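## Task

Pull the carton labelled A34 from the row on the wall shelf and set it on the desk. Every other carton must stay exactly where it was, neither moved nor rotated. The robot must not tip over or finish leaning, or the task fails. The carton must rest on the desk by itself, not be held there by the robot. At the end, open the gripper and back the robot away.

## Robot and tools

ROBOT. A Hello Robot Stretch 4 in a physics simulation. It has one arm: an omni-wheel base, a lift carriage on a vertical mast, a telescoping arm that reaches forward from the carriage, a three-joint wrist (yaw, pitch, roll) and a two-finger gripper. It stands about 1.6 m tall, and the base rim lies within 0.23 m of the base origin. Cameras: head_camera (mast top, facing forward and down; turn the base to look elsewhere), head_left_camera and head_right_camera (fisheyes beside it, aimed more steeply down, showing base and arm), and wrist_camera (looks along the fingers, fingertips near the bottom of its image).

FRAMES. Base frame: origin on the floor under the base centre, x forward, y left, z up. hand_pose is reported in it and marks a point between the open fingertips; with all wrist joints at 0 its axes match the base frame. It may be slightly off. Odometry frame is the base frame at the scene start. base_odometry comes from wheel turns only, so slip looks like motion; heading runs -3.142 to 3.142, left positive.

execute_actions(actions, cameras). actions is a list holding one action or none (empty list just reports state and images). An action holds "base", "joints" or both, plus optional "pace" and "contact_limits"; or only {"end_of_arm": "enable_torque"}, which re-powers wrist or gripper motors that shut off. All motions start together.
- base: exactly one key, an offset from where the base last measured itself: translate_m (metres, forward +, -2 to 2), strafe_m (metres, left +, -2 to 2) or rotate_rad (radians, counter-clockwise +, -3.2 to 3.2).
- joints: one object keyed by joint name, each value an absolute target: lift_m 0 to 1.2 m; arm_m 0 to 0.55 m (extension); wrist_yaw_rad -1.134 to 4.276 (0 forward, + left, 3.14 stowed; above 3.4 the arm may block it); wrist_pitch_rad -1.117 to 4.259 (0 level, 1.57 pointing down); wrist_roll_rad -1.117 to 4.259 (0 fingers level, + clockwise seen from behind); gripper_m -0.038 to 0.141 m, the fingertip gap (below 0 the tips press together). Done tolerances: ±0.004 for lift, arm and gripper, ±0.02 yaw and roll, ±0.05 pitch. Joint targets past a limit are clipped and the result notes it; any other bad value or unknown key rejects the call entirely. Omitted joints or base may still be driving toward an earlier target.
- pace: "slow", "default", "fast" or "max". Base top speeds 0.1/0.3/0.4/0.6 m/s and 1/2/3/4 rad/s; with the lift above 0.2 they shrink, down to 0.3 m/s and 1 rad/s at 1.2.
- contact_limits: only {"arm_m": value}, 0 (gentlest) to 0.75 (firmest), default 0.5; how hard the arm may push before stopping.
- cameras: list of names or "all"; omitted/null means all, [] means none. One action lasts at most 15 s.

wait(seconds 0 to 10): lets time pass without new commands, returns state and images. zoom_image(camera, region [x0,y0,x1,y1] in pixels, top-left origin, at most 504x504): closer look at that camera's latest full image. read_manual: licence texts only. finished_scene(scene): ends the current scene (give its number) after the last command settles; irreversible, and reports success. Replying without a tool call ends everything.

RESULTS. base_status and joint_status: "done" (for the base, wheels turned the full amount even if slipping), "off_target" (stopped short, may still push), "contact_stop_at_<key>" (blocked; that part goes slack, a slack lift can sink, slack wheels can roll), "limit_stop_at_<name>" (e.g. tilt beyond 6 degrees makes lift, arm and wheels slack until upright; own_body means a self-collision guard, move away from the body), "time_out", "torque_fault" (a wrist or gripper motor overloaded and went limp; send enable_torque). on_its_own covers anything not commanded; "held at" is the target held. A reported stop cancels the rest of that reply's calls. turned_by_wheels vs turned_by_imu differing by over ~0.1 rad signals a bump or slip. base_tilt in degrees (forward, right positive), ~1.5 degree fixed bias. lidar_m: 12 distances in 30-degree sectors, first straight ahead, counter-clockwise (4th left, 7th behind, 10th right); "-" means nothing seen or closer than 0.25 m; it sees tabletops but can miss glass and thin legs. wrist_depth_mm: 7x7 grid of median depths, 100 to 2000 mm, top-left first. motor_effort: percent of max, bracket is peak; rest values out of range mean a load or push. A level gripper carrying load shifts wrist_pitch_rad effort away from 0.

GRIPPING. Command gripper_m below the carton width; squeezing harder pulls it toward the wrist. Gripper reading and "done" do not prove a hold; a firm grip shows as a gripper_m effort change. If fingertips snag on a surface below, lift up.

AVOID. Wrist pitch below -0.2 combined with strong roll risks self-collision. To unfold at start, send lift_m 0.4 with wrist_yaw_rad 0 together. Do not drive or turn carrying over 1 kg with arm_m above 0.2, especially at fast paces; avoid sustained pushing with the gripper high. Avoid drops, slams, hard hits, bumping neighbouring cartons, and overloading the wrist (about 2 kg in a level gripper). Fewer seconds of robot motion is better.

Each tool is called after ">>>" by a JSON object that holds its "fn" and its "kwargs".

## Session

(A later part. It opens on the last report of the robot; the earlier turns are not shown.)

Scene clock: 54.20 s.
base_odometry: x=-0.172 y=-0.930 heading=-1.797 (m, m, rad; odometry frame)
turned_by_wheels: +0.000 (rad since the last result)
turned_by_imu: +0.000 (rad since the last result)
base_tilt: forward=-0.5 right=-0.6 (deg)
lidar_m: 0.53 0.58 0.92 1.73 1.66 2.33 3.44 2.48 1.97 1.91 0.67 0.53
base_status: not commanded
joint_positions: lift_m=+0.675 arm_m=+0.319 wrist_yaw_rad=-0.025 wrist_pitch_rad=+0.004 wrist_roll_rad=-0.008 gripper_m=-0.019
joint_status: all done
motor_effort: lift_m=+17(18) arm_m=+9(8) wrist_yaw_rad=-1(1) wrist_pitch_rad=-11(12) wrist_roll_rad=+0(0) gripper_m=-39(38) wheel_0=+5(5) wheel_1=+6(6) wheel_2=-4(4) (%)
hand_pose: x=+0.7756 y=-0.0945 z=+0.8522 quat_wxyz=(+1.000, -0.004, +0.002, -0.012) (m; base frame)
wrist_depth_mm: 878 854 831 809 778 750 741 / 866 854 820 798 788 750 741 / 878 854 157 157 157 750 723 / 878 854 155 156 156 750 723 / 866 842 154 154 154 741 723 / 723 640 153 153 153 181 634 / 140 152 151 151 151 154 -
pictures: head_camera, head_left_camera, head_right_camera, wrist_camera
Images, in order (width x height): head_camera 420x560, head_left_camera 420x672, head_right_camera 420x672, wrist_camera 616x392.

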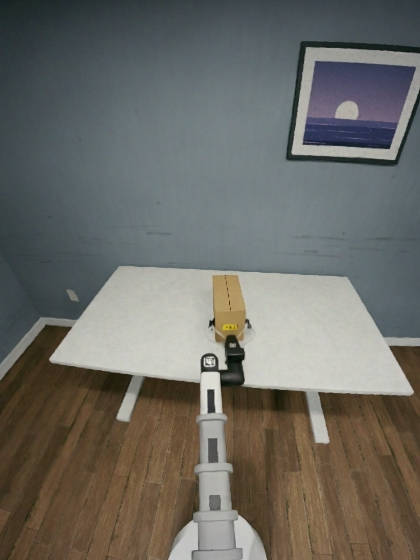

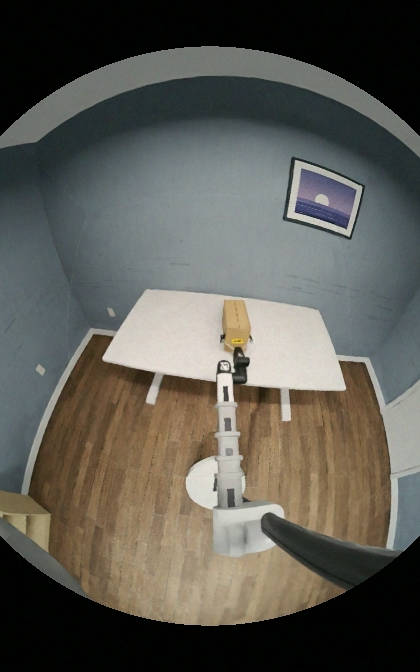

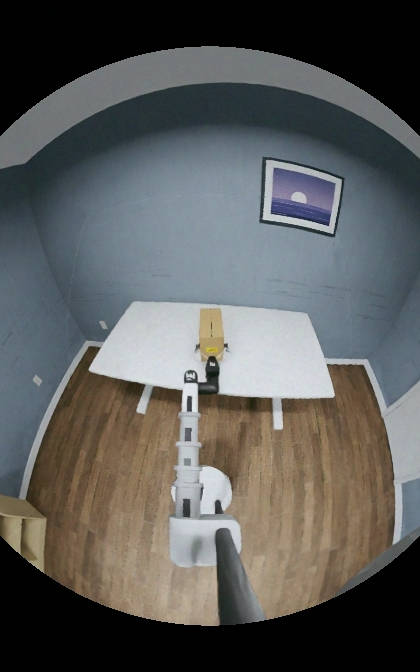

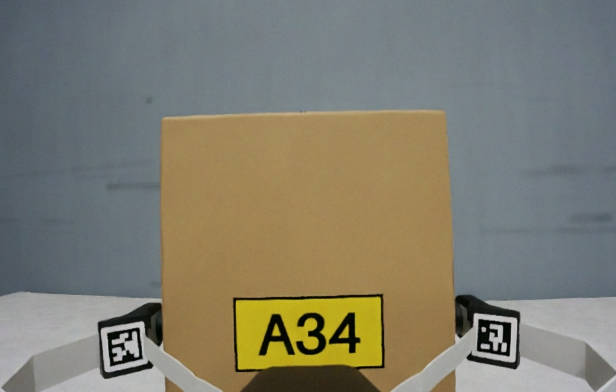

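>>> {"fn": "execute_actions", "kwargs": {"actions": [{"joints":{"lift_m":0.655},"pace":"slow"}], "cameras": []}}

Scene clock: 55.33 s.
base_odometry: x=-0.172 y=-0.930 heading=-1.797 (m, m, rad; odometry frame)
turned_by_wheels: +0.000 (rad since the last result)
turned_by_imu: +0.000 (rad since the last result)
base_tilt: forward=-0.5 right=-0.6 (deg)
lidar_m: 0.52 0.59 0.92 1.75 1.66 2.33 3.44 2.49 1.95 1.90 0.67 0.53
base_status: not commanded
joint_positions: lift_m=+0.655 arm_m=+0.319 wrist_yaw_rad=-0.025 wrist_pitch_rad=+0.004 wrist_roll_rad=-0.008 gripper_m=-0.019
joint_status: all done
motor_effort: lift_m=+17(15) arm_m=+8(8) wrist_yaw_rad=-1(1) wrist_pitch_rad=-12(13) wrist_roll_rad=+0(0) gripper_m=-39(37) wheel_0=+5(5) wheel_1=+6(6) wheel_2=-4(4) (%)
hand_pose: x=+0.7756 y=-0.0945 z=+0.8322 quat_wxyz=(+1.000, -0.004, +0.002, -0.012) (m; base frame)
wrist_depth_mm: 891 854 842 798 778 750 732 / 878 866 842 798 768 759 741 / 878 842 157 156 157 741 732 / 878 842 155 155 155 750 732 / 866 842 154 154 154 741 732 / 640 564 153 152 152 181 564 / 140 152 151 151 151 153 -
pictures: none
No camera images: the call's "cameras" was empty. Leave "cameras" out to get every camera's image.

>>> {"fn": "execute_actions", "kwargs": {"actions": [{"joints":{"lift_m":0.635},"pace":"slow"}], "cameras": []}}

Scene clock: 56.47 s.
base_odometry: x=-0.172 y=-0.930 heading=-1.797 (m, m, rad; odometry frame)
turned_by_wheels: +0.000 (rad since the last result)
turned_by_imu: +0.000 (rad since the last result)
base_tilt: forward=-0.4 right=-0.5 (deg)
lidar_m: 0.55 0.58 0.94 1.76 1.67 2.32 3.43 2.48 1.96 1.91 0.66 0.55
base_status: not commanded
joint_positions: lift_m=+0.635 arm_m=+0.319 wrist_yaw_rad=-0.025 wrist_pitch_rad=+0.004 wrist_roll_rad=-0.008 gripper_m=-0.019
joint_status: all done
motor_effort: lift_m=+17(17) arm_m=+8(8) wrist_yaw_rad=-2(1) wrist_pitch_rad=-11(13) wrist_roll_rad=+1(0) gripper_m=-39(39) wheel_0=+5(5) wheel_1=+6(6) wheel_2=-4(4) (%)
hand_pose: x=+0.7756 y=-0.0945 z=+0.8124 quat_wxyz=(+1.000, -0.004, +0.002, -0.012) (m; base frame)
wrist_depth_mm: 866 854 831 809 778 750 732 / 891 854 820 809 778 759 741 / 891 854 155 155 155 759 741 / 878 842 154 154 154 750 723 / 866 842 153 153 153 741 732 / 564 504 152 152 152 181 496 / 140 153 151 151 151 154 -
pictures: none
No camera images: the call's "cameras" was empty. Leave "cameras" out to get every camera's image.

Far edge touching.

>>> {"fn": "execute_actions", "kwargs": {"actions": [{"joints":{"lift_m":0.627,"gripper_m":0.141},"pace":"slow"}], "cameras": ["wrist_camera"]}}

>>> {"fn": "execute_actions", "kwargs": {"actions": [{"joints":{"arm_m":0.0},"base":{"translate_m":-0.2}}], "cameras": ["head_camera"]}}

Scene clock: 63.07 s.
base_odometry: x=-0.172 y=-0.930 heading=-1.797 (m, m, rad; odometry frame)
turned_by_wheels: +0.000 (rad since the last result)
turned_by_imu: -0.002 (rad since the last result)
base_tilt: forward=-0.4 right=-0.6 (deg)
lidar_m: 0.55 0.56 0.94 1.77 1.65 2.31 3.43 2.48 1.94 1.91 0.66 0.54
base_status: not commanded
joint_positions: lift_m=+0.627 arm_m=+0.319 wrist_yaw_rad=-0.026 wrist_pitch_rad=+0.002 wrist_roll_rad=-0.008 gripper_m=+0.141
joint_status: all done
motor_effort: lift_m=+16(17) arm_m=+8(8) wrist_yaw_rad=+1(2) wrist_pitch_rad=-6(11) wrist_roll_rad=+1(1) gripper_m=-1(39) wheel_0=+5(5) wheel_1=+6(6) wheel_2=-4(4) (%)
hand_pose: x=+0.7756 y=-0.0948 z=+0.8050 quat_wxyz=(+1.000, -0.004, +0.001, -0.013) (m; base frame)
wrist_depth_mm: 891 854 831 809 778 768 741 / 891 854 831 798 778 750 732 / 878 854 193 193 194 750 732 / 878 854 193 193 192 750 732 / 866 842 191 191 192 741 732 / 539 219 190 190 190 212 473 / 355 312 190 154 190 310 319
pictures: wrist_camera
Images, in order (width x height): wrist_camera 616x392.

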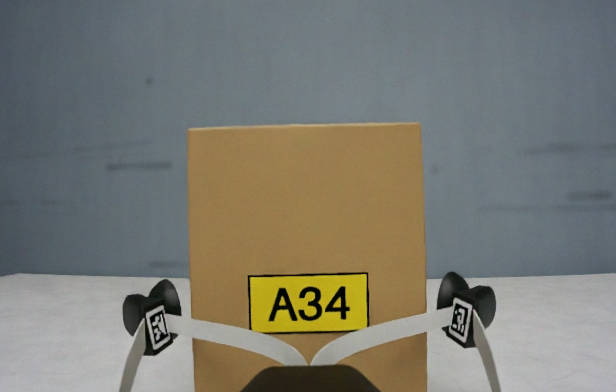

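Scene clock: 65.13 s.
base_odometry: x=-0.127 y=-0.736 heading=-1.797 (m, m, rad; odometry frame)
turned_by_wheels: +0.000 (rad since the last result)
turned_by_imu: -0.001 (rad since the last result)
base_tilt: forward=-0.4 right=-0.6 (deg)
lidar_m: 0.72 0.81 1.81 1.78 1.56 2.34 3.24 2.46 1.96 1.89 0.92 0.73
base_status: done
joint_positions: lift_m=+0.627 arm_m=+0.003 wrist_yaw_rad=-0.025 wrist_pitch_rad=+0.002 wrist_roll_rad=-0.008 gripper_m=+0.141
joint_status: all done
joint sent to its limit — the command would take arm_m past its lower limit, so that joint was sent only as far as its limit.
motor_effort: lift_m=+16(16) arm_m=-9(8) wrist_yaw_rad=+0(1) wrist_pitch_rad=-5(5) wrist_roll_rad=+0(0) gripper_m=+0(2) wheel_0=-4(10) wheel_1=-6(11) wheel_2=+5(14) (%)
hand_pose: x=+0.4597 y=-0.0947 z=+0.8049 quat_wxyz=(+1.000, -0.004, +0.001, -0.013) (m; base frame)
wrist_depth_mm: 1464 1430 1366 1336 1308 1255 1205 / 1464 1430 1397 1336 1308 1281 1205 / 1464 1464 1397 1308 1308 1255 1255 / 1464 1430 1336 1308 1308 1255 1229 / 1430 1366 1336 715 1205 1118 1060 / 621 220 559 544 530 212 480 / 1397 1366 1336 154 1229 1229 1229
pictures: head_camera
Images, in order (width x height): head_camera 420x560.

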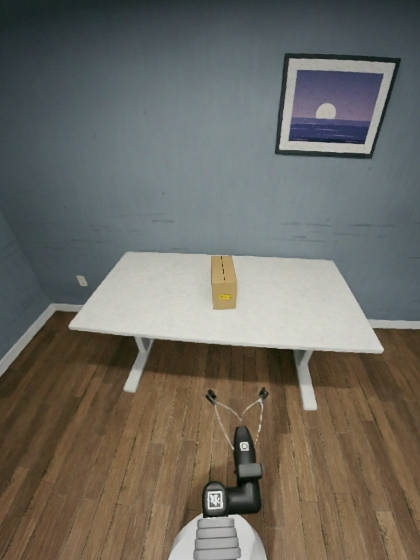

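>>> {"fn": "finished_scene", "kwargs": {"scene": 1}}

The scene is finished: the task was done.


## Next scene

Pull the carton labelled T63 from the row on the wall shelf and set it on the desk. Every other carton must stay exactly where it was, neither moved nor rotated. The robot must not tip over or finish leaning, or the task fails. The carton must rest on the desk by itself, not be held there by the robot. At the end, open the gripper and back the robot away.

>>> {"fn": "execute_actions", "kwargs": {"actions": []}}

Scene clock: 0.00 s.
base_odometry: x=+0.000 y=+0.000 heading=+0.000 (m, m, rad; odometry frame)
turned_by_wheels: +0.000 (rad since the last result)
turned_by_imu: +0.000 (rad since the last result)
base_tilt: forward=-0.5 right=-0.5 (deg)
lidar_m: 1.91 2.56 2.39 2.39 1.73 1.38 1.39 1.49 2.09 1.28 1.43 1.93
base_status: not commanded
joint_positions: lift_m=+0.241 arm_m=+0.001 wrist_yaw_rad=+3.094 wrist_pitch_rad=+0.002 wrist_roll_rad=-0.008 gripper_m=+0.057
joint_status: not commanded
motor_effort: lift_m=+18 arm_m=+0 wrist_yaw_rad=+0 wrist_pitch_rad=-5 wrist_roll_rad=+0 gripper_m=-2 wheel_0=+0 wheel_1=+0 wheel_2=+1 (%)
hand_pose: x=-0.1120 y=+0.1011 z=+0.4183 quat_wxyz=(+0.024, -0.001, -0.004, +1.000) (m; base frame)
wrist_depth_mm: - 141 1618 1537 1464 1430 1430 / - 131 1576 1537 1464 1397 1397 / - 123 176 1537 1499 1397 1430 / 107 138 216 1576 1537 1397 1397 / 137 1576 1499 1499 1464 1397 1397 / 1661 1576 211 1499 208 1430 1336 / 1160 1160 1098 1182 1078 1042 1160
pictures: head_camera, head_left_camera, head_right_camera, wrist_camera
Images, in order (width x height): head_camera 420x560, head_left_camera 420x672, head_right_camera 420x672, wrist_camera 616x392.

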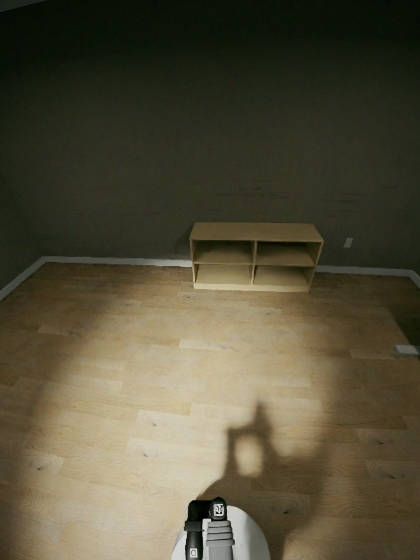

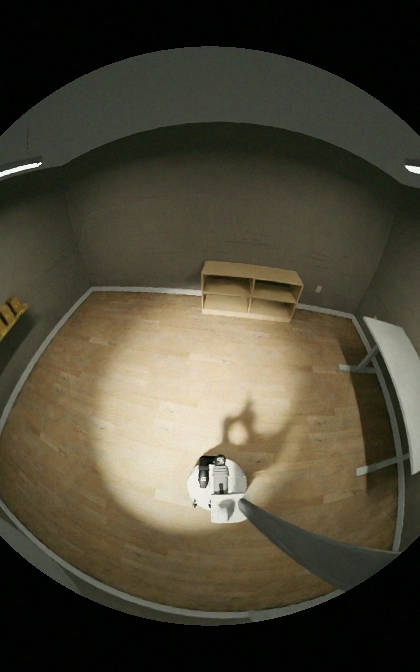

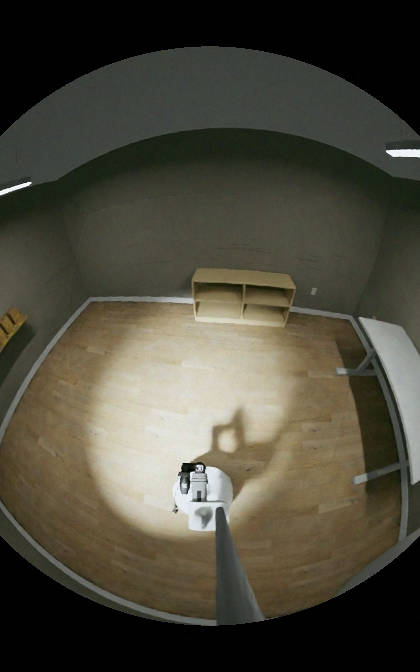

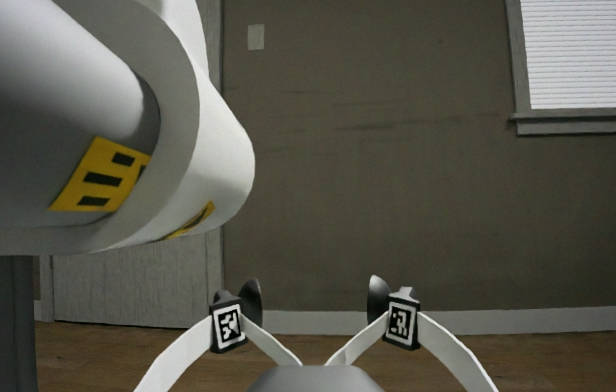

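>>> {"fn": "execute_actions", "kwargs": {"actions": [{"base":{"rotate_rad":1.45},"joints":{"lift_m":0.68,"wrist_yaw_rad":-0.025,"gripper_m":0.115}}], "cameras": ["head_camera"]}}

>>> {"fn": "execute_actions", "kwargs": {"actions": [{"base":{"translate_m":1.2},"pace":"fast"}], "cameras": ["head_camera","wrist_camera"]}}

Scene clock: 3.07 s.
base_odometry: x=+0.000 y=+0.000 heading=+1.449 (m, m, rad; odometry frame)
turned_by_wheels: +1.449 (rad since the last result)
turned_by_imu: +1.444 (rad since the last result)
base_tilt: forward=-0.4 right=-0.5 (deg)
lidar_m: 2.38 1.90 1.43 1.38 1.44 2.07 1.27 1.36 2.00 1.92 2.46 2.48
base_status: done
joint_positions: lift_m=+0.680 arm_m=+0.001 wrist_yaw_rad=-0.024 wrist_pitch_rad=+0.002 wrist_roll_rad=-0.008 gripper_m=+0.115
joint_status: all done
motor_effort: lift_m=+21(21) arm_m=+0(0) wrist_yaw_rad=-2(9) wrist_pitch_rad=-6(6) wrist_roll_rad=+0(0) gripper_m=+0(4) wheel_0=-5(10) wheel_1=-7(12) wheel_2=-6(13) (%)
hand_pose: x=+0.4582 y=-0.0945 z=+0.8574 quat_wxyz=(+1.000, -0.004, +0.001, -0.012) (m; base frame)
wrist_depth_mm: - - - - - - - / - - - - - - - / - - - - - - - / - - - - - - - / - - - - - - - / 1921 - - - - - - / 1921 - - - - - -
pictures: head_camera
Images, in order (width x height): head_camera 420x560.

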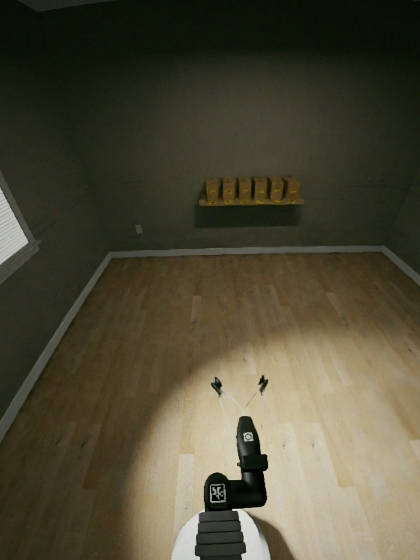

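Scene clock: 7.40 s.
base_odometry: x=+0.146 y=+1.191 heading=+1.449 (m, m, rad; odometry frame)
turned_by_wheels: +0.000 (rad since the last result)
turned_by_imu: +0.001 (rad since the last result)
base_tilt: forward=-0.4 right=-0.6 (deg)
lidar_m: 1.19 1.52 1.35 1.29 1.37 2.00 3.30 2.69 2.11 2.39 2.00 1.23
base_status: done
joint_positions: lift_m=+0.680 arm_m=+0.001 wrist_yaw_rad=-0.025 wrist_pitch_rad=+0.002 wrist_roll_rad=-0.008 gripper_m=+0.115
joint_status: not commanded
motor_effort: lift_m=+21(21) arm_m=+0(0) wrist_yaw_rad=-1(1) wrist_pitch_rad=-6(6) wrist_roll_rad=+0(0) gripper_m=+0(1) wheel_0=+3(9) wheel_1=+5(12) wheel_2=-4(17) (%)
hand_pose: x=+0.4582 y=-0.0946 z=+0.8575 quat_wxyz=(+1.000, -0.004, +0.001, -0.012) (m; base frame)
wrist_depth_mm: 1281 1281 1255 1255 1255 1205 1205 / 1308 1281 1255 1255 1229 1205 1205 / 1281 1281 1255 1229 1205 1205 1182 / 1281 1281 1255 1229 991 960 946 / 1255 1281 1229 976 960 946 946 / 1255 1229 1255 1182 1205 1205 1160 / 1255 1255 1255 1205 1205 1160 1160
pictures: head_camera, wrist_camera
Images, in order (width x height): head_camera 420x560, wrist_camera 616x392.

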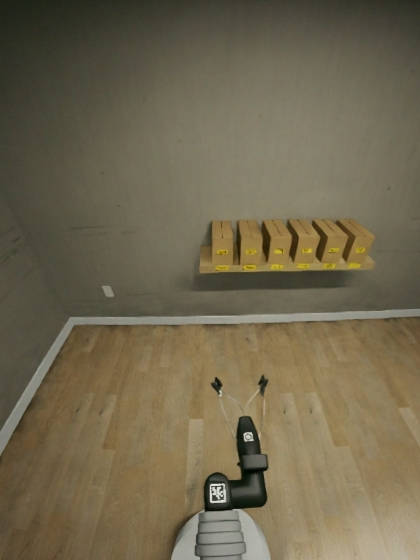

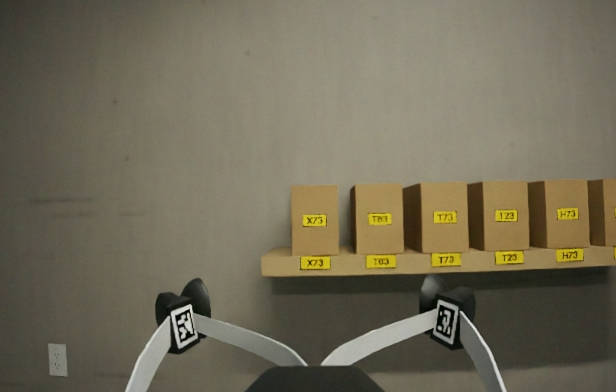

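>>> {"fn": "execute_actions", "kwargs": {"actions": [{"base":{"rotate_rad":-0.06},"joints":{"lift_m":0.69,"arm_m":0.2}}], "cameras": []}}

>>> {"fn": "execute_actions", "kwargs": {"actions": [{"base":{"strafe_m":-0.11},"joints":{"arm_m":0.4}}], "cameras": []}}

>>> {"fn": "execute_actions", "kwargs": {"actions": [{"base":{"translate_m":0.22}}], "cameras": ["wrist_camera"]}}

Scene clock: 9.60 s.
base_odometry: x=+0.146 y=+1.191 heading=+1.390 (m, m, rad; odometry frame)
turned_by_wheels: -0.059 (rad since the last result)
turned_by_imu: -0.059 (rad since the last result)
base_tilt: forward=-0.4 right=-0.5 (deg)
lidar_m: 1.19 1.49 1.35 1.30 1.36 1.91 3.33 2.63 2.12 2.38 2.14 1.24
base_status: done
joint_positions: lift_m=+0.690 arm_m=+0.198 wrist_yaw_rad=-0.025 wrist_pitch_rad=+0.002 wrist_roll_rad=-0.008 gripper_m=+0.115
joint_status: all done
motor_effort: lift_m=+21(23) arm_m=+9(10) wrist_yaw_rad=-1(1) wrist_pitch_rad=-5(5) wrist_roll_rad=-1(0) gripper_m=+0(1) wheel_0=+5(8) wheel_1=+7(11) wheel_2=+7(8) (%)
hand_pose: x=+0.6556 y=-0.0946 z=+0.8674 quat_wxyz=(+1.000, -0.004, +0.001, -0.012) (m; base frame)
wrist_depth_mm: 1060 1060 1078 1060 1060 1042 1060 / 1042 1078 1042 1060 1060 1042 1060 / 1025 1060 1025 1025 1060 1042 1060 / 1025 1025 1025 798 798 788 798 / 1008 1025 1025 778 778 788 788 / 1042 991 768 1008 778 778 1025 / 1042 1008 1025 1008 1025 1025 1025
pictures: none
No camera images: the call's "cameras" was empty. Leave "cameras" out to get every camera's image.

Scene clock: 11.30 s.
base_odometry: x=+0.254 y=+1.171 heading=+1.390 (m, m, rad; odometry frame)
turned_by_wheels: +0.000 (rad since the last result)
turned_by_imu: +0.000 (rad since the last result)
base_tilt: forward=-0.4 right=-0.5 (deg)
lidar_m: 1.18 1.50 1.53 1.41 1.48 2.03 3.33 2.63 2.01 2.26 2.12 1.26
base_status: done
joint_positions: lift_m=+0.690 arm_m=+0.398 wrist_yaw_rad=-0.025 wrist_pitch_rad=+0.002 wrist_roll_rad=-0.008 gripper_m=+0.115
joint_status: all done
motor_effort: lift_m=+21(21) arm_m=+9(11) wrist_yaw_rad=-1(1) wrist_pitch_rad=-6(5) wrist_roll_rad=+0(0) gripper_m=+0(1) wheel_0=+2(13) wheel_1=-4(14) wheel_2=+0(4) (%)
hand_pose: x=+0.8556 y=-0.0946 z=+0.8674 quat_wxyz=(+1.000, -0.004, +0.001, -0.012) (m; base frame)
wrist_depth_mm: 854 866 854 854 854 854 866 / 854 842 854 854 854 854 866 / 831 854 854 842 854 854 854 / 842 842 591 591 591 591 609 / 842 831 591 585 591 591 609 / 831 585 574 580 580 580 585 / 831 831 820 831 820 842 831
pictures: none
No camera images: the call's "cameras" was empty. Leave "cameras" out to get every camera's image.

Scene clock: 13.47 s.
base_odometry: x=+0.293 y=+1.387 heading=+1.391 (m, m, rad; odometry frame)
turned_by_wheels: +0.001 (rad since the last result)
turned_by_imu: +0.000 (rad since the last result)
base_tilt: forward=-0.4 right=-0.6 (deg)
lidar_m: 0.97 1.26 1.53 1.41 1.48 2.06 3.59 2.80 2.09 2.26 1.78 1.01
base_status: done
joint_positions: lift_m=+0.690 arm_m=+0.399 wrist_yaw_rad=-0.025 wrist_pitch_rad=+0.002 wrist_roll_rad=-0.008 gripper_m=+0.115
joint_status: not commanded
motor_effort: lift_m=+21(21) arm_m=+8(8) wrist_yaw_rad=+0(1) wrist_pitch_rad=-5(5) wrist_roll_rad=+1(1) gripper_m=-1(2) wheel_0=+5(9) wheel_1=+6(11) wheel_2=-4(14) (%)
hand_pose: x=+0.8556 y=-0.0946 z=+0.8674 quat_wxyz=(+1.000, -0.004, +0.001, -0.012) (m; base frame)
wrist_depth_mm: 627 640 634 640 640 634 627 / 627 627 634 634 634 640 634 / 627 621 627 627 627 634 640 / 621 370 379 373 375 370 387 / 621 366 375 370 377 368 387 / 609 368 366 368 368 368 375 / 357 357 359 355 362 362 359
pictures: wrist_camera
Images, in order (width x height): wrist_camera 616x392.

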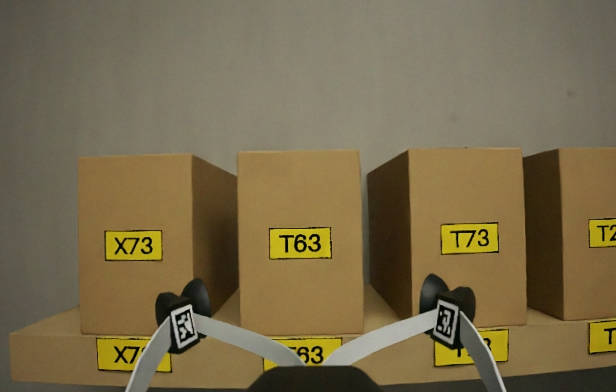

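>>> {"fn": "execute_actions", "kwargs": {"actions": [{"base":{"strafe_m":0.01},"joints":{"arm_m":0.5,"lift_m":0.70},"pace":"slow"}], "cameras": ["wrist_camera"]}}

Scene clock: 16.00 s.
base_odometry: x=+0.284 y=+1.389 heading=+1.391 (m, m, rad; odometry frame)
turned_by_wheels: +0.000 (rad since the last result)
turned_by_imu: -0.001 (rad since the last result)
base_tilt: forward=-0.4 right=-0.5 (deg)
lidar_m: 0.97 1.28 1.52 1.40 1.45 2.01 3.59 2.79 2.10 2.28 1.81 1.02
base_status: done
joint_positions: lift_m=+0.700 arm_m=+0.498 wrist_yaw_rad=-0.025 wrist_pitch_rad=+0.002 wrist_roll_rad=-0.008 gripper_m=+0.115
joint_status: all done
motor_effort: lift_m=+22(22) arm_m=+9(10) wrist_yaw_rad=-1(1) wrist_pitch_rad=-6(5) wrist_roll_rad=+0(1) gripper_m=+0(2) wheel_0=-5(8) wheel_1=+8(11) wheel_2=+0(4) (%)
hand_pose: x=+0.9556 y=-0.0946 z=+0.8774 quat_wxyz=(+1.000, -0.004, +0.001, -0.012) (m; base frame)
wrist_depth_mm: 530 530 535 535 535 535 535 / 530 535 530 530 535 530 535 / 530 530 521 525 530 274 276 / 272 271 315 273 324 271 272 / 270 270 310 271 327 270 271 / 266 268 267 268 268 268 268 / 266 266 267 266 290 267 268
pictures: wrist_camera
Images, in order (width x height): wrist_camera 616x392.

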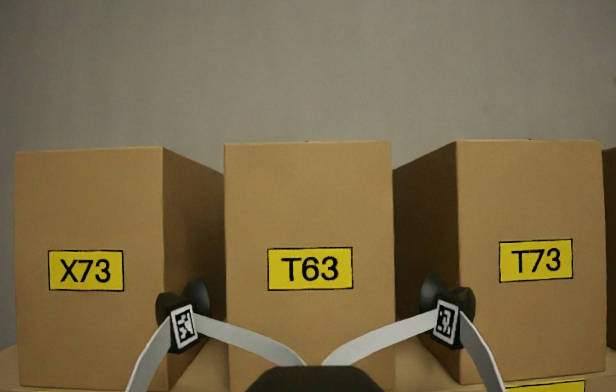

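>>> {"fn": "execute_actions", "kwargs": {"actions": [{"base":{"strafe_m":0.003},"joints":{"gripper_m":0.112,"lift_m":0.71}}], "cameras": []}}

>>> {"fn": "execute_actions", "kwargs": {"actions": [{"base":{"translate_m":0.072},"pace":"slow"}], "cameras": ["wrist_camera"]}}

Scene clock: 17.00 s.
base_odometry: x=+0.281 y=+1.390 heading=+1.391 (m, m, rad; odometry frame)
turned_by_wheels: +0.000 (rad since the last result)
turned_by_imu: +0.000 (rad since the last result)
base_tilt: forward=-0.5 right=-0.6 (deg)
lidar_m: 0.97 1.27 1.53 1.40 1.47 2.04 3.59 2.81 2.12 2.27 1.79 1.03
base_status: done
joint_positions: lift_m=+0.710 arm_m=+0.498 wrist_yaw_rad=-0.025 wrist_pitch_rad=+0.002 wrist_roll_rad=-0.008 gripper_m=+0.112
joint_status: all done
motor_effort: lift_m=+21(25) arm_m=+9(9) wrist_yaw_rad=-1(1) wrist_pitch_rad=-6(6) wrist_roll_rad=+0(0) gripper_m=-1(0) wheel_0=+2(8) wheel_1=+1(13) wheel_2=+0(1) (%)
hand_pose: x=+0.9556 y=-0.0946 z=+0.8874 quat_wxyz=(+1.000, -0.004, +0.001, -0.012) (m; base frame)
wrist_depth_mm: 530 530 530 539 530 535 539 / 525 535 530 535 530 535 535 / 530 525 525 525 530 525 530 / 271 270 303 272 272 272 271 / 270 270 300 271 271 271 270 / 266 267 267 268 267 267 270 / 265 266 303 267 266 267 267
pictures: none
No camera images: the call's "cameras" was empty. Leave "cameras" out to get every camera's image.

Scene clock: 18.97 s.
base_odometry: x=+0.294 y=+1.460 heading=+1.392 (m, m, rad; odometry frame)
turned_by_wheels: +0.000 (rad since the last result)
turned_by_imu: +0.000 (rad since the last result)
base_tilt: forward=-0.4 right=-0.6 (deg)
lidar_m: 0.89 1.20 1.51 1.40 1.47 2.04 3.65 2.80 2.14 2.27 1.69 0.95
base_status: done
joint_positions: lift_m=+0.710 arm_m=+0.498 wrist_yaw_rad=-0.027 wrist_pitch_rad=+0.002 wrist_roll_rad=-0.008 gripper_m=+0.112
joint_status: not commanded
motor_effort: lift_m=+21(21) arm_m=+9(9) wrist_yaw_rad=+4(5) wrist_pitch_rad=-6(5) wrist_roll_rad=+0(0) gripper_m=-2(2) wheel_0=+6(8) wheel_1=+8(10) wheel_2=-9(10) (%)
hand_pose: x=+0.9554 y=-0.0951 z=+0.8874 quat_wxyz=(+1.000, -0.004, +0.001, -0.013) (m; base frame)
wrist_depth_mm: 455 459 459 459 462 462 462 / 455 459 452 459 462 459 459 / 455 455 452 207 459 455 202 / 199 217 205 205 206 233 201 / 197 216 204 204 204 235 200 / 196 198 202 203 203 202 198 / 196 196 202 202 202 202 -
pictures: wrist_camera
Images, in order (width x height): wrist_camera 616x392.

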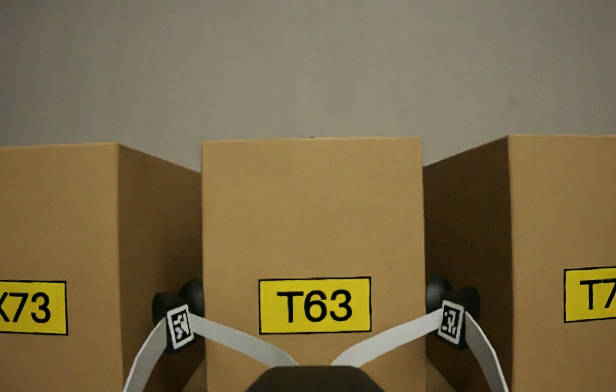

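>>> {"fn": "execute_actions", "kwargs": {"actions": [{"joints":{"gripper_m":0.03}}], "cameras": []}}

>>> {"fn": "execute_actions", "kwargs": {"actions": [{"joints":{"gripper_m":-0.03,"arm_m":0.45}}], "cameras": []}}

>>> {"fn": "execute_actions", "kwargs": {"actions": [{"joints":{"lift_m":0.75},"pace":"slow"}], "cameras": ["wrist_camera","head_camera"]}}

Scene clock: 21.20 s.
base_odometry: x=+0.294 y=+1.460 heading=+1.392 (m, m, rad; odometry frame)
turned_by_wheels: +0.000 (rad since the last result)
turned_by_imu: -0.001 (rad since the last result)
base_tilt: forward=-0.5 right=-0.6 (deg)
lidar_m: 0.90 1.21 1.50 1.40 1.47 2.05 3.66 2.81 2.15 2.27 1.68 0.95
base_status: not commanded
joint_positions: lift_m=+0.710 arm_m=+0.498 wrist_yaw_rad=-0.025 wrist_pitch_rad=+0.002 wrist_roll_rad=-0.008 gripper_m=+0.031
joint_status: all done
motor_effort: lift_m=+21(21) arm_m=+8(9) wrist_yaw_rad=+1(4) wrist_pitch_rad=-6(7) wrist_roll_rad=+0(0) gripper_m=-32(39) wheel_0=+5(6) wheel_1=+9(9) wheel_2=-9(9) (%)
hand_pose: x=+0.9556 y=-0.0947 z=+0.8874 quat_wxyz=(+1.000, -0.004, +0.001, -0.013) (m; base frame)
wrist_depth_mm: 459 459 462 459 462 462 462 / 459 459 459 455 459 459 462 / 455 455 181 181 180 459 201 / 199 217 180 180 180 235 200 / 198 213 179 179 179 236 199 / 196 197 178 178 178 190 198 / 195 167 177 177 176 196 -
pictures: none
No camera images: the call's "cameras" was empty. Leave "cameras" out to get every camera's image.

Scene clock: 22.53 s.
base_odometry: x=+0.294 y=+1.460 heading=+1.392 (m, m, rad; odometry frame)
turned_by_wheels: +0.000 (rad since the last result)
turned_by_imu: +0.000 (rad since the last result)
base_tilt: forward=-0.5 right=-0.5 (deg)
lidar_m: 0.83 1.19 1.50 1.41 1.47 2.03 3.64 2.80 2.15 2.28 1.69 0.94
base_status: not commanded
joint_positions: lift_m=+0.710 arm_m=+0.452 wrist_yaw_rad=-0.025 wrist_pitch_rad=+0.002 wrist_roll_rad=-0.008 gripper_m=-0.029
joint_status: all done
motor_effort: lift_m=+21(21) arm_m=-8(8) wrist_yaw_rad=-1(1) wrist_pitch_rad=-7(6) wrist_roll_rad=+0(0) gripper_m=-40(39) wheel_0=+5(6) wheel_1=+9(9) wheel_2=-8(9) (%)
hand_pose: x=+0.9086 y=-0.0946 z=+0.8873 quat_wxyz=(+1.000, -0.004, +0.001, -0.012) (m; base frame)
wrist_depth_mm: 508 512 512 508 508 512 512 / 504 500 508 504 508 508 508 / 504 500 166 166 166 508 504 / 245 246 165 165 165 248 248 / 246 245 165 164 164 245 246 / 243 243 163 163 163 174 244 / 138 153 162 162 163 152 -
pictures: none
No camera images: the call's "cameras" was empty. Leave "cameras" out to get every camera's image.

Scene clock: 23.70 s.
base_odometry: x=+0.294 y=+1.460 heading=+1.392 (m, m, rad; odometry frame)
turned_by_wheels: +0.000 (rad since the last result)
turned_by_imu: +0.000 (rad since the last result)
base_tilt: forward=-0.4 right=-0.6 (deg)
lidar_m: 0.82 1.21 1.50 1.39 1.47 2.03 3.66 2.80 2.14 2.27 1.69 0.95
base_status: not commanded
joint_positions: lift_m=+0.750 arm_m=+0.452 wrist_yaw_rad=-0.025 wrist_pitch_rad=+0.004 wrist_roll_rad=-0.008 gripper_m=-0.029
joint_status: all done
motor_effort: lift_m=+22(20) arm_m=-9(9) wrist_yaw_rad=-1(1) wrist_pitch_rad=-12(12) wrist_roll_rad=+0(0) gripper_m=-39(39) wheel_0=+6(6) wheel_1=+9(8) wheel_2=-8(8) (%)
hand_pose: x=+0.9086 y=-0.0946 z=+0.9267 quat_wxyz=(+1.000, -0.004, +0.002, -0.012) (m; base frame)
wrist_depth_mm: 508 500 508 504 512 508 508 / 504 504 508 504 504 508 508 / 508 500 169 170 170 508 508 / 496 500 168 167 167 496 500 / 245 246 166 165 166 246 245 / 243 243 164 163 164 175 244 / 138 153 162 162 162 152 -
pictures: head_camera, wrist_camera
Images, in order (width x height): head_camera 420x560, wrist_camera 616x392.

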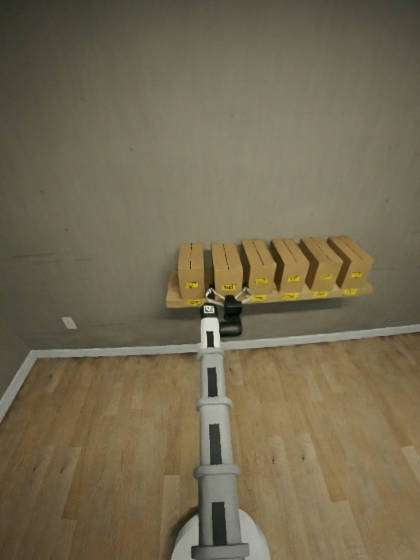

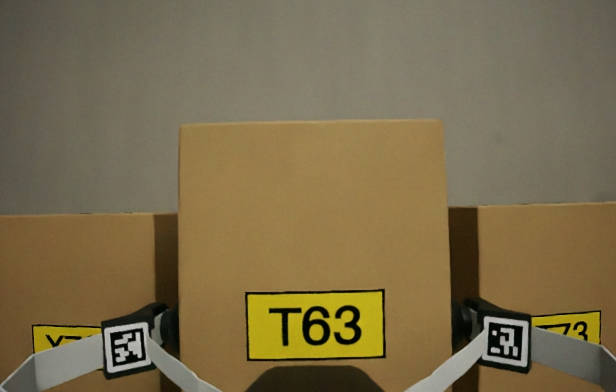

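>>> {"fn": "execute_actions", "kwargs": {"actions": [{"joints":{"arm_m":0.02}}], "cameras": []}}

>>> {"fn": "execute_actions", "kwargs": {"actions": [{"base":{"rotate_rad":-2.85},"pace":"slow"}], "cameras": ["head_camera"]}}

>>> {"fn": "execute_actions", "kwargs": {"actions": [{"base":{"translate_m":1.9},"joints":{"lift_m":0.8}}], "cameras": ["head_camera","wrist_camera"]}}

Scene clock: 26.57 s.
base_odometry: x=+0.294 y=+1.460 heading=+1.392 (m, m, rad; odometry frame)
turned_by_wheels: +0.000 (rad since the last result)
turned_by_imu: -0.001 (rad since the last result)
base_tilt: forward=-0.4 right=-0.5 (deg)
lidar_m: 0.40 1.20 1.52 1.41 1.47 2.04 3.64 2.78 2.13 2.28 1.70 0.43
base_status: not commanded
joint_positions: lift_m=+0.750 arm_m=+0.022 wrist_yaw_rad=-0.025 wrist_pitch_rad=+0.004 wrist_roll_rad=-0.008 gripper_m=-0.029
joint_status: all done
motor_effort: lift_m=+22(22) arm_m=-9(7) wrist_yaw_rad=+0(1) wrist_pitch_rad=-12(12) wrist_roll_rad=+0(0) gripper_m=-38(37) wheel_0=+5(6) wheel_1=+8(9) wheel_2=-8(8) (%)
hand_pose: x=+0.4786 y=-0.0946 z=+0.9267 quat_wxyz=(+1.000, -0.004, +0.002, -0.013) (m; base frame)
wrist_depth_mm: 931 931 946 960 931 946 946 / 946 931 946 946 946 946 946 / 931 917 169 170 169 946 946 / 931 917 168 168 167 931 931 / 931 917 166 166 165 668 668 / 917 917 164 163 163 175 668 / 138 153 162 162 162 152 -
pictures: none
No camera images: the call's "cameras" was empty. Leave "cameras" out to get every camera's image.

Scene clock: 30.70 s.
base_odometry: x=+0.294 y=+1.460 heading=-1.457 (m, m, rad; odometry frame)
turned_by_wheels: -2.848 (rad since the last result)
turned_by_imu: -2.843 (rad since the last result)
base_tilt: forward=-0.4 right=-0.6 (deg)
lidar_m: 0.39 2.16 2.11 2.27 1.08 0.91 0.89 1.35 1.41 1.42 1.65 0.42
base_status: done
joint_positions: lift_m=+0.750 arm_m=+0.022 wrist_yaw_rad=-0.025 wrist_pitch_rad=+0.004 wrist_roll_rad=-0.008 gripper_m=-0.029
joint_status: not commanded
motor_effort: lift_m=+22(22) arm_m=-9(9) wrist_yaw_rad=+0(1) wrist_pitch_rad=-13(13) wrist_roll_rad=+0(0) gripper_m=-40(38) wheel_0=+6(8) wheel_1=+8(10) wheel_2=+7(11) (%)
hand_pose: x=+0.4786 y=-0.0946 z=+0.9267 quat_wxyz=(+1.000, -0.004, +0.002, -0.013) (m; base frame)
wrist_depth_mm: - - - - - - - / - - - - - - - / - - 169 169 170 - - / - - 167 167 167 - - / - - 166 166 165 - - / - - 164 164 164 174 - / 138 153 162 162 162 151 -
pictures: head_camera
Images, in order (width x height): head_camera 420x560.

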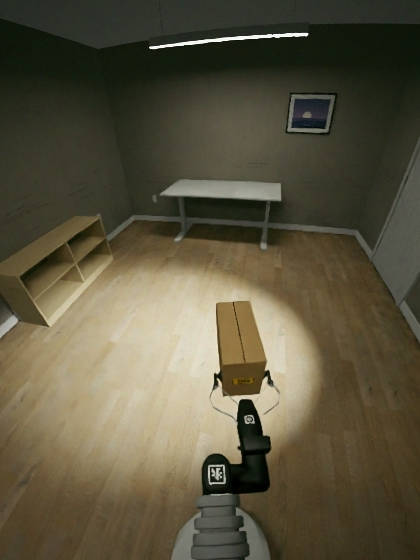

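Scene clock: 38.50 s.
base_odometry: x=+0.511 y=-0.427 heading=-1.456 (m, m, rad; odometry frame)
turned_by_wheels: +0.001 (rad since the last result)
turned_by_imu: +0.001 (rad since the last result)
base_tilt: forward=-0.4 right=-0.5 (deg)
lidar_m: 0.40 1.10 1.38 1.37 2.06 2.76 3.00 2.24 1.95 1.92 1.09 0.43
base_status: done
joint_positions: lift_m=+0.800 arm_m=+0.021 wrist_yaw_rad=-0.025 wrist_pitch_rad=+0.004 wrist_roll_rad=-0.008 gripper_m=-0.029
joint_status: all done
motor_effort: lift_m=+21(23) arm_m=-8(9) wrist_yaw_rad=-1(0) wrist_pitch_rad=-11(12) wrist_roll_rad=+1(1) gripper_m=-40(38) wheel_0=+5(9) wheel_1=+7(12) wheel_2=-4(15) (%)
hand_pose: x=+0.4786 y=-0.0946 z=+0.9768 quat_wxyz=(+1.000, -0.004, +0.002, -0.013) (m; base frame)
wrist_depth_mm: 1863 1756 1661 1537 1464 1397 1308 / 1863 1808 1618 1537 1430 1336 1281 / 1808 1808 170 170 169 1366 1281 / 1863 1808 167 168 168 1308 1308 / 1863 1708 166 165 166 1366 1255 / 1808 1708 164 164 163 174 1078 / 138 153 162 162 162 152 -
pictures: head_camera, wrist_camera
Images, in order (width x height): head_camera 420x560, wrist_camera 616x392.

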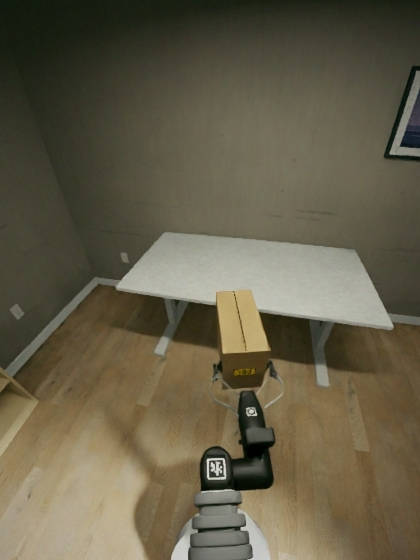

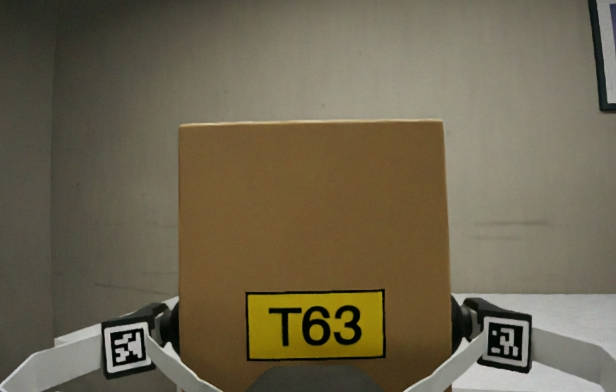

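Edge about 1.0 m; similar height.

>>> {"fn": "execute_actions", "kwargs": {"actions": [{"base":{"translate_m":0.4},"joints":{"arm_m":0.36,"lift_m":0.73}}], "cameras": []}}

>>> {"fn": "execute_actions", "kwargs": {"actions": [{"joints":{"lift_m":0.66},"pace":"slow"}], "cameras": ["head_camera"]}}

Scene clock: 41.67 s.
base_odometry: x=+0.557 y=-0.824 heading=-1.455 (m, m, rad; odometry frame)
turned_by_wheels: +0.001 (rad since the last result)
turned_by_imu: +0.000 (rad since the last result)
base_tilt: forward=-0.4 right=-0.5 (deg)
lidar_m: 0.55 0.67 1.28 1.28 1.47 3.40 3.39 2.40 1.99 2.03 0.64 0.55
base_status: done
joint_positions: lift_m=+0.730 arm_m=+0.359 wrist_yaw_rad=-0.025 wrist_pitch_rad=+0.004 wrist_roll_rad=-0.008 gripper_m=-0.029
joint_status: all done
motor_effort: lift_m=+16(20) arm_m=+8(8) wrist_yaw_rad=-1(0) wrist_pitch_rad=-12(13) wrist_roll_rad=+0(0) gripper_m=-39(39) wheel_0=+5(9) wheel_1=+7(11) wheel_2=-4(15) (%)
hand_pose: x=+0.8156 y=-0.0946 z=+0.9072 quat_wxyz=(+1.000, -0.004, +0.002, -0.012) (m; base frame)
wrist_depth_mm: 1008 917 854 809 759 715 676 / 1008 917 854 798 759 707 668 / 991 904 170 169 169 699 668 / 1008 904 167 167 167 691 668 / 976 917 165 166 165 691 668 / 960 878 164 163 163 174 661 / 138 153 162 162 162 152 -
pictures: none
No camera images: the call's "cameras" was empty. Leave "cameras" out to get every camera's image.

Scene clock: 43.13 s.
base_odometry: x=+0.557 y=-0.824 heading=-1.455 (m, m, rad; odometry frame)
turned_by_wheels: +0.000 (rad since the last result)
turned_by_imu: +0.000 (rad since the last result)
base_tilt: forward=-0.4 right=-0.5 (deg)
lidar_m: 0.55 0.66 1.29 1.27 1.49 3.38 3.38 2.36 2.01 2.03 0.65 0.54
base_status: not commanded
joint_positions: lift_m=+0.660 arm_m=+0.359 wrist_yaw_rad=-0.025 wrist_pitch_rad=+0.004 wrist_roll_rad=-0.008 gripper_m=-0.029
joint_status: all done
motor_effort: lift_m=+16(16) arm_m=+8(8) wrist_yaw_rad=-1(1) wrist_pitch_rad=-13(12) wrist_roll_rad=+0(1) gripper_m=-37(40) wheel_0=+5(5) wheel_1=+7(7) wheel_2=-4(4) (%)
hand_pose: x=+0.8156 y=-0.0946 z=+0.8372 quat_wxyz=(+1.000, -0.004, +0.002, -0.012) (m; base frame)
wrist_depth_mm: 1008 917 866 798 750 707 676 / 976 931 854 798 759 699 676 / 991 904 169 170 169 707 668 / 991 917 168 168 167 691 676 / 960 904 166 167 166 691 654 / 647 654 164 163 163 174 574 / 138 153 162 162 162 152 -
pictures: head_camera
Images, in order (width x height): head_camera 420x560.

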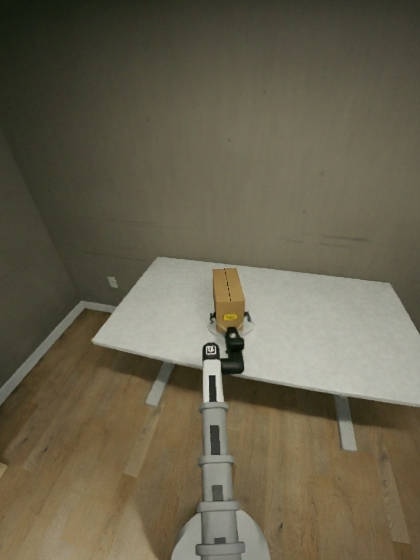

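>>> {"fn": "execute_actions", "kwargs": {"actions": [{"joints":{"lift_m":0.635},"pace":"slow"}], "cameras": []}}

Scene clock: 44.47 s.
base_odometry: x=+0.557 y=-0.824 heading=-1.455 (m, m, rad; odometry frame)
turned_by_wheels: +0.000 (rad since the last result)
turned_by_imu: +0.000 (rad since the last result)
base_tilt: forward=-0.4 right=-0.6 (deg)
lidar_m: 0.60 0.65 1.30 1.29 1.48 3.38 3.39 2.39 1.99 2.04 0.64 0.56
base_status: not commanded
joint_positions: lift_m=+0.635 arm_m=+0.359 wrist_yaw_rad=-0.025 wrist_pitch_rad=+0.004 wrist_roll_rad=-0.008 gripper_m=-0.029
joint_status: all done
motor_effort: lift_m=+16(17) arm_m=+8(8) wrist_yaw_rad=-1(1) wrist_pitch_rad=-9(12) wrist_roll_rad=+0(1) gripper_m=-38(41) wheel_0=+5(5) wheel_1=+7(7) wheel_2=-4(4) (%)
hand_pose: x=+0.8156 y=-0.0946 z=+0.8125 quat_wxyz=(+1.000, -0.004, +0.002, -0.012) (m; base frame)
wrist_depth_mm: 991 931 866 798 759 707 676 / 991 931 854 798 741 707 668 / 1008 917 167 167 167 699 668 / 991 931 166 166 166 683 661 / 960 904 164 165 165 691 661 / 559 564 164 163 163 175 504 / 138 153 162 162 162 152 -
pictures: none
No camera images: the call's "cameras" was empty. Leave "cameras" out to get every camera's image.

>>> {"fn": "execute_actions", "kwargs": {"actions": [{"joints":{"lift_m":0.628,"gripper_m":0.135}}], "cameras": []}}

>>> {"fn": "execute_actions", "kwargs": {"actions": [{"joints":{"arm_m":0.01},"base":{"translate_m":-0.15}}], "cameras": ["head_camera"]}}

Scene clock: 47.23 s.
base_odometry: x=+0.557 y=-0.824 heading=-1.455 (m, m, rad; odometry frame)
turned_by_wheels: +0.000 (rad since the last result)
turned_by_imu: -0.001 (rad since the last result)
base_tilt: forward=-0.4 right=-0.5 (deg)
lidar_m: 0.59 0.66 1.28 1.25 1.49 3.38 3.39 2.37 2.00 2.04 0.65 0.55
base_status: not commanded
joint_positions: lift_m=+0.628 arm_m=+0.359 wrist_yaw_rad=-0.025 wrist_pitch_rad=+0.002 wrist_roll_rad=-0.008 gripper_m=+0.135
joint_status: all done
motor_effort: lift_m=+15(16) arm_m=+8(8) wrist_yaw_rad=-1(1) wrist_pitch_rad=-4(10) wrist_roll_rad=+0(0) gripper_m=+0(39) wheel_0=+5(5) wheel_1=+7(7) wheel_2=-4(4) (%)
hand_pose: x=+0.8156 y=-0.0946 z=+0.8060 quat_wxyz=(+1.000, -0.004, +0.001, -0.013) (m; base frame)
wrist_depth_mm: 1025 917 866 798 759 707 676 / 991 917 854 809 750 691 676 / 991 917 831 206 732 699 668 / 976 904 206 206 206 699 668 / 976 904 204 205 206 691 654 / 535 480 204 203 204 211 484 / 355 324 202 153 202 314 329
pictures: none
No camera images: the call's "cameras" was empty. Leave "cameras" out to get every camera's image.

Scene clock: 49.40 s.
base_odometry: x=+0.540 y=-0.676 heading=-1.456 (m, m, rad; odometry frame)
turned_by_wheels: -0.001 (rad since the last result)
turned_by_imu: -0.002 (rad since the last result)
base_tilt: forward=-0.4 right=-0.6 (deg)
lidar_m: 0.70 0.82 1.32 1.32 1.51 2.98 3.24 2.35 1.99 2.00 0.80 0.68
base_status: done
joint_positions: lift_m=+0.628 arm_m=+0.012 wrist_yaw_rad=-0.025 wrist_pitch_rad=+0.002 wrist_roll_rad=-0.008 gripper_m=+0.135
joint_status: all done
motor_effort: lift_m=+15(15) arm_m=-9(9) wrist_yaw_rad=+0(1) wrist_pitch_rad=-5(6) wrist_roll_rad=+0(0) gripper_m=+0(0) wheel_0=-6(8) wheel_1=-8(11) wheel_2=+5(13) (%)
hand_pose: x=+0.4686 y=-0.0946 z=+0.8059 quat_wxyz=(+1.000, -0.004, +0.001, -0.013) (m; base frame)
wrist_depth_mm: 1618 1499 1397 1308 1229 1160 1098 / 1618 1499 1397 1336 1205 1182 1078 / 1618 1499 1366 1308 1229 1118 1078 / 1618 1499 1366 1229 1182 1138 1060 / 1576 1464 1336 691 1160 1118 1060 / 732 559 554 544 535 211 492 / 1576 1229 1366 153 1160 418 392
pictures: head_camera
Images, in order (width x height): head_camera 420x560.

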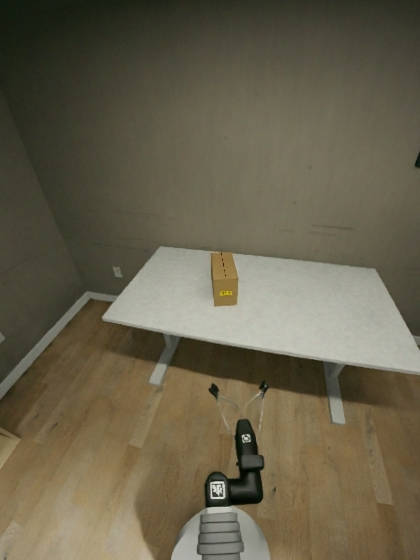

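>>> {"fn": "finished_scene", "kwargs": {"scene": 2}}

The scene is finished: the task was done.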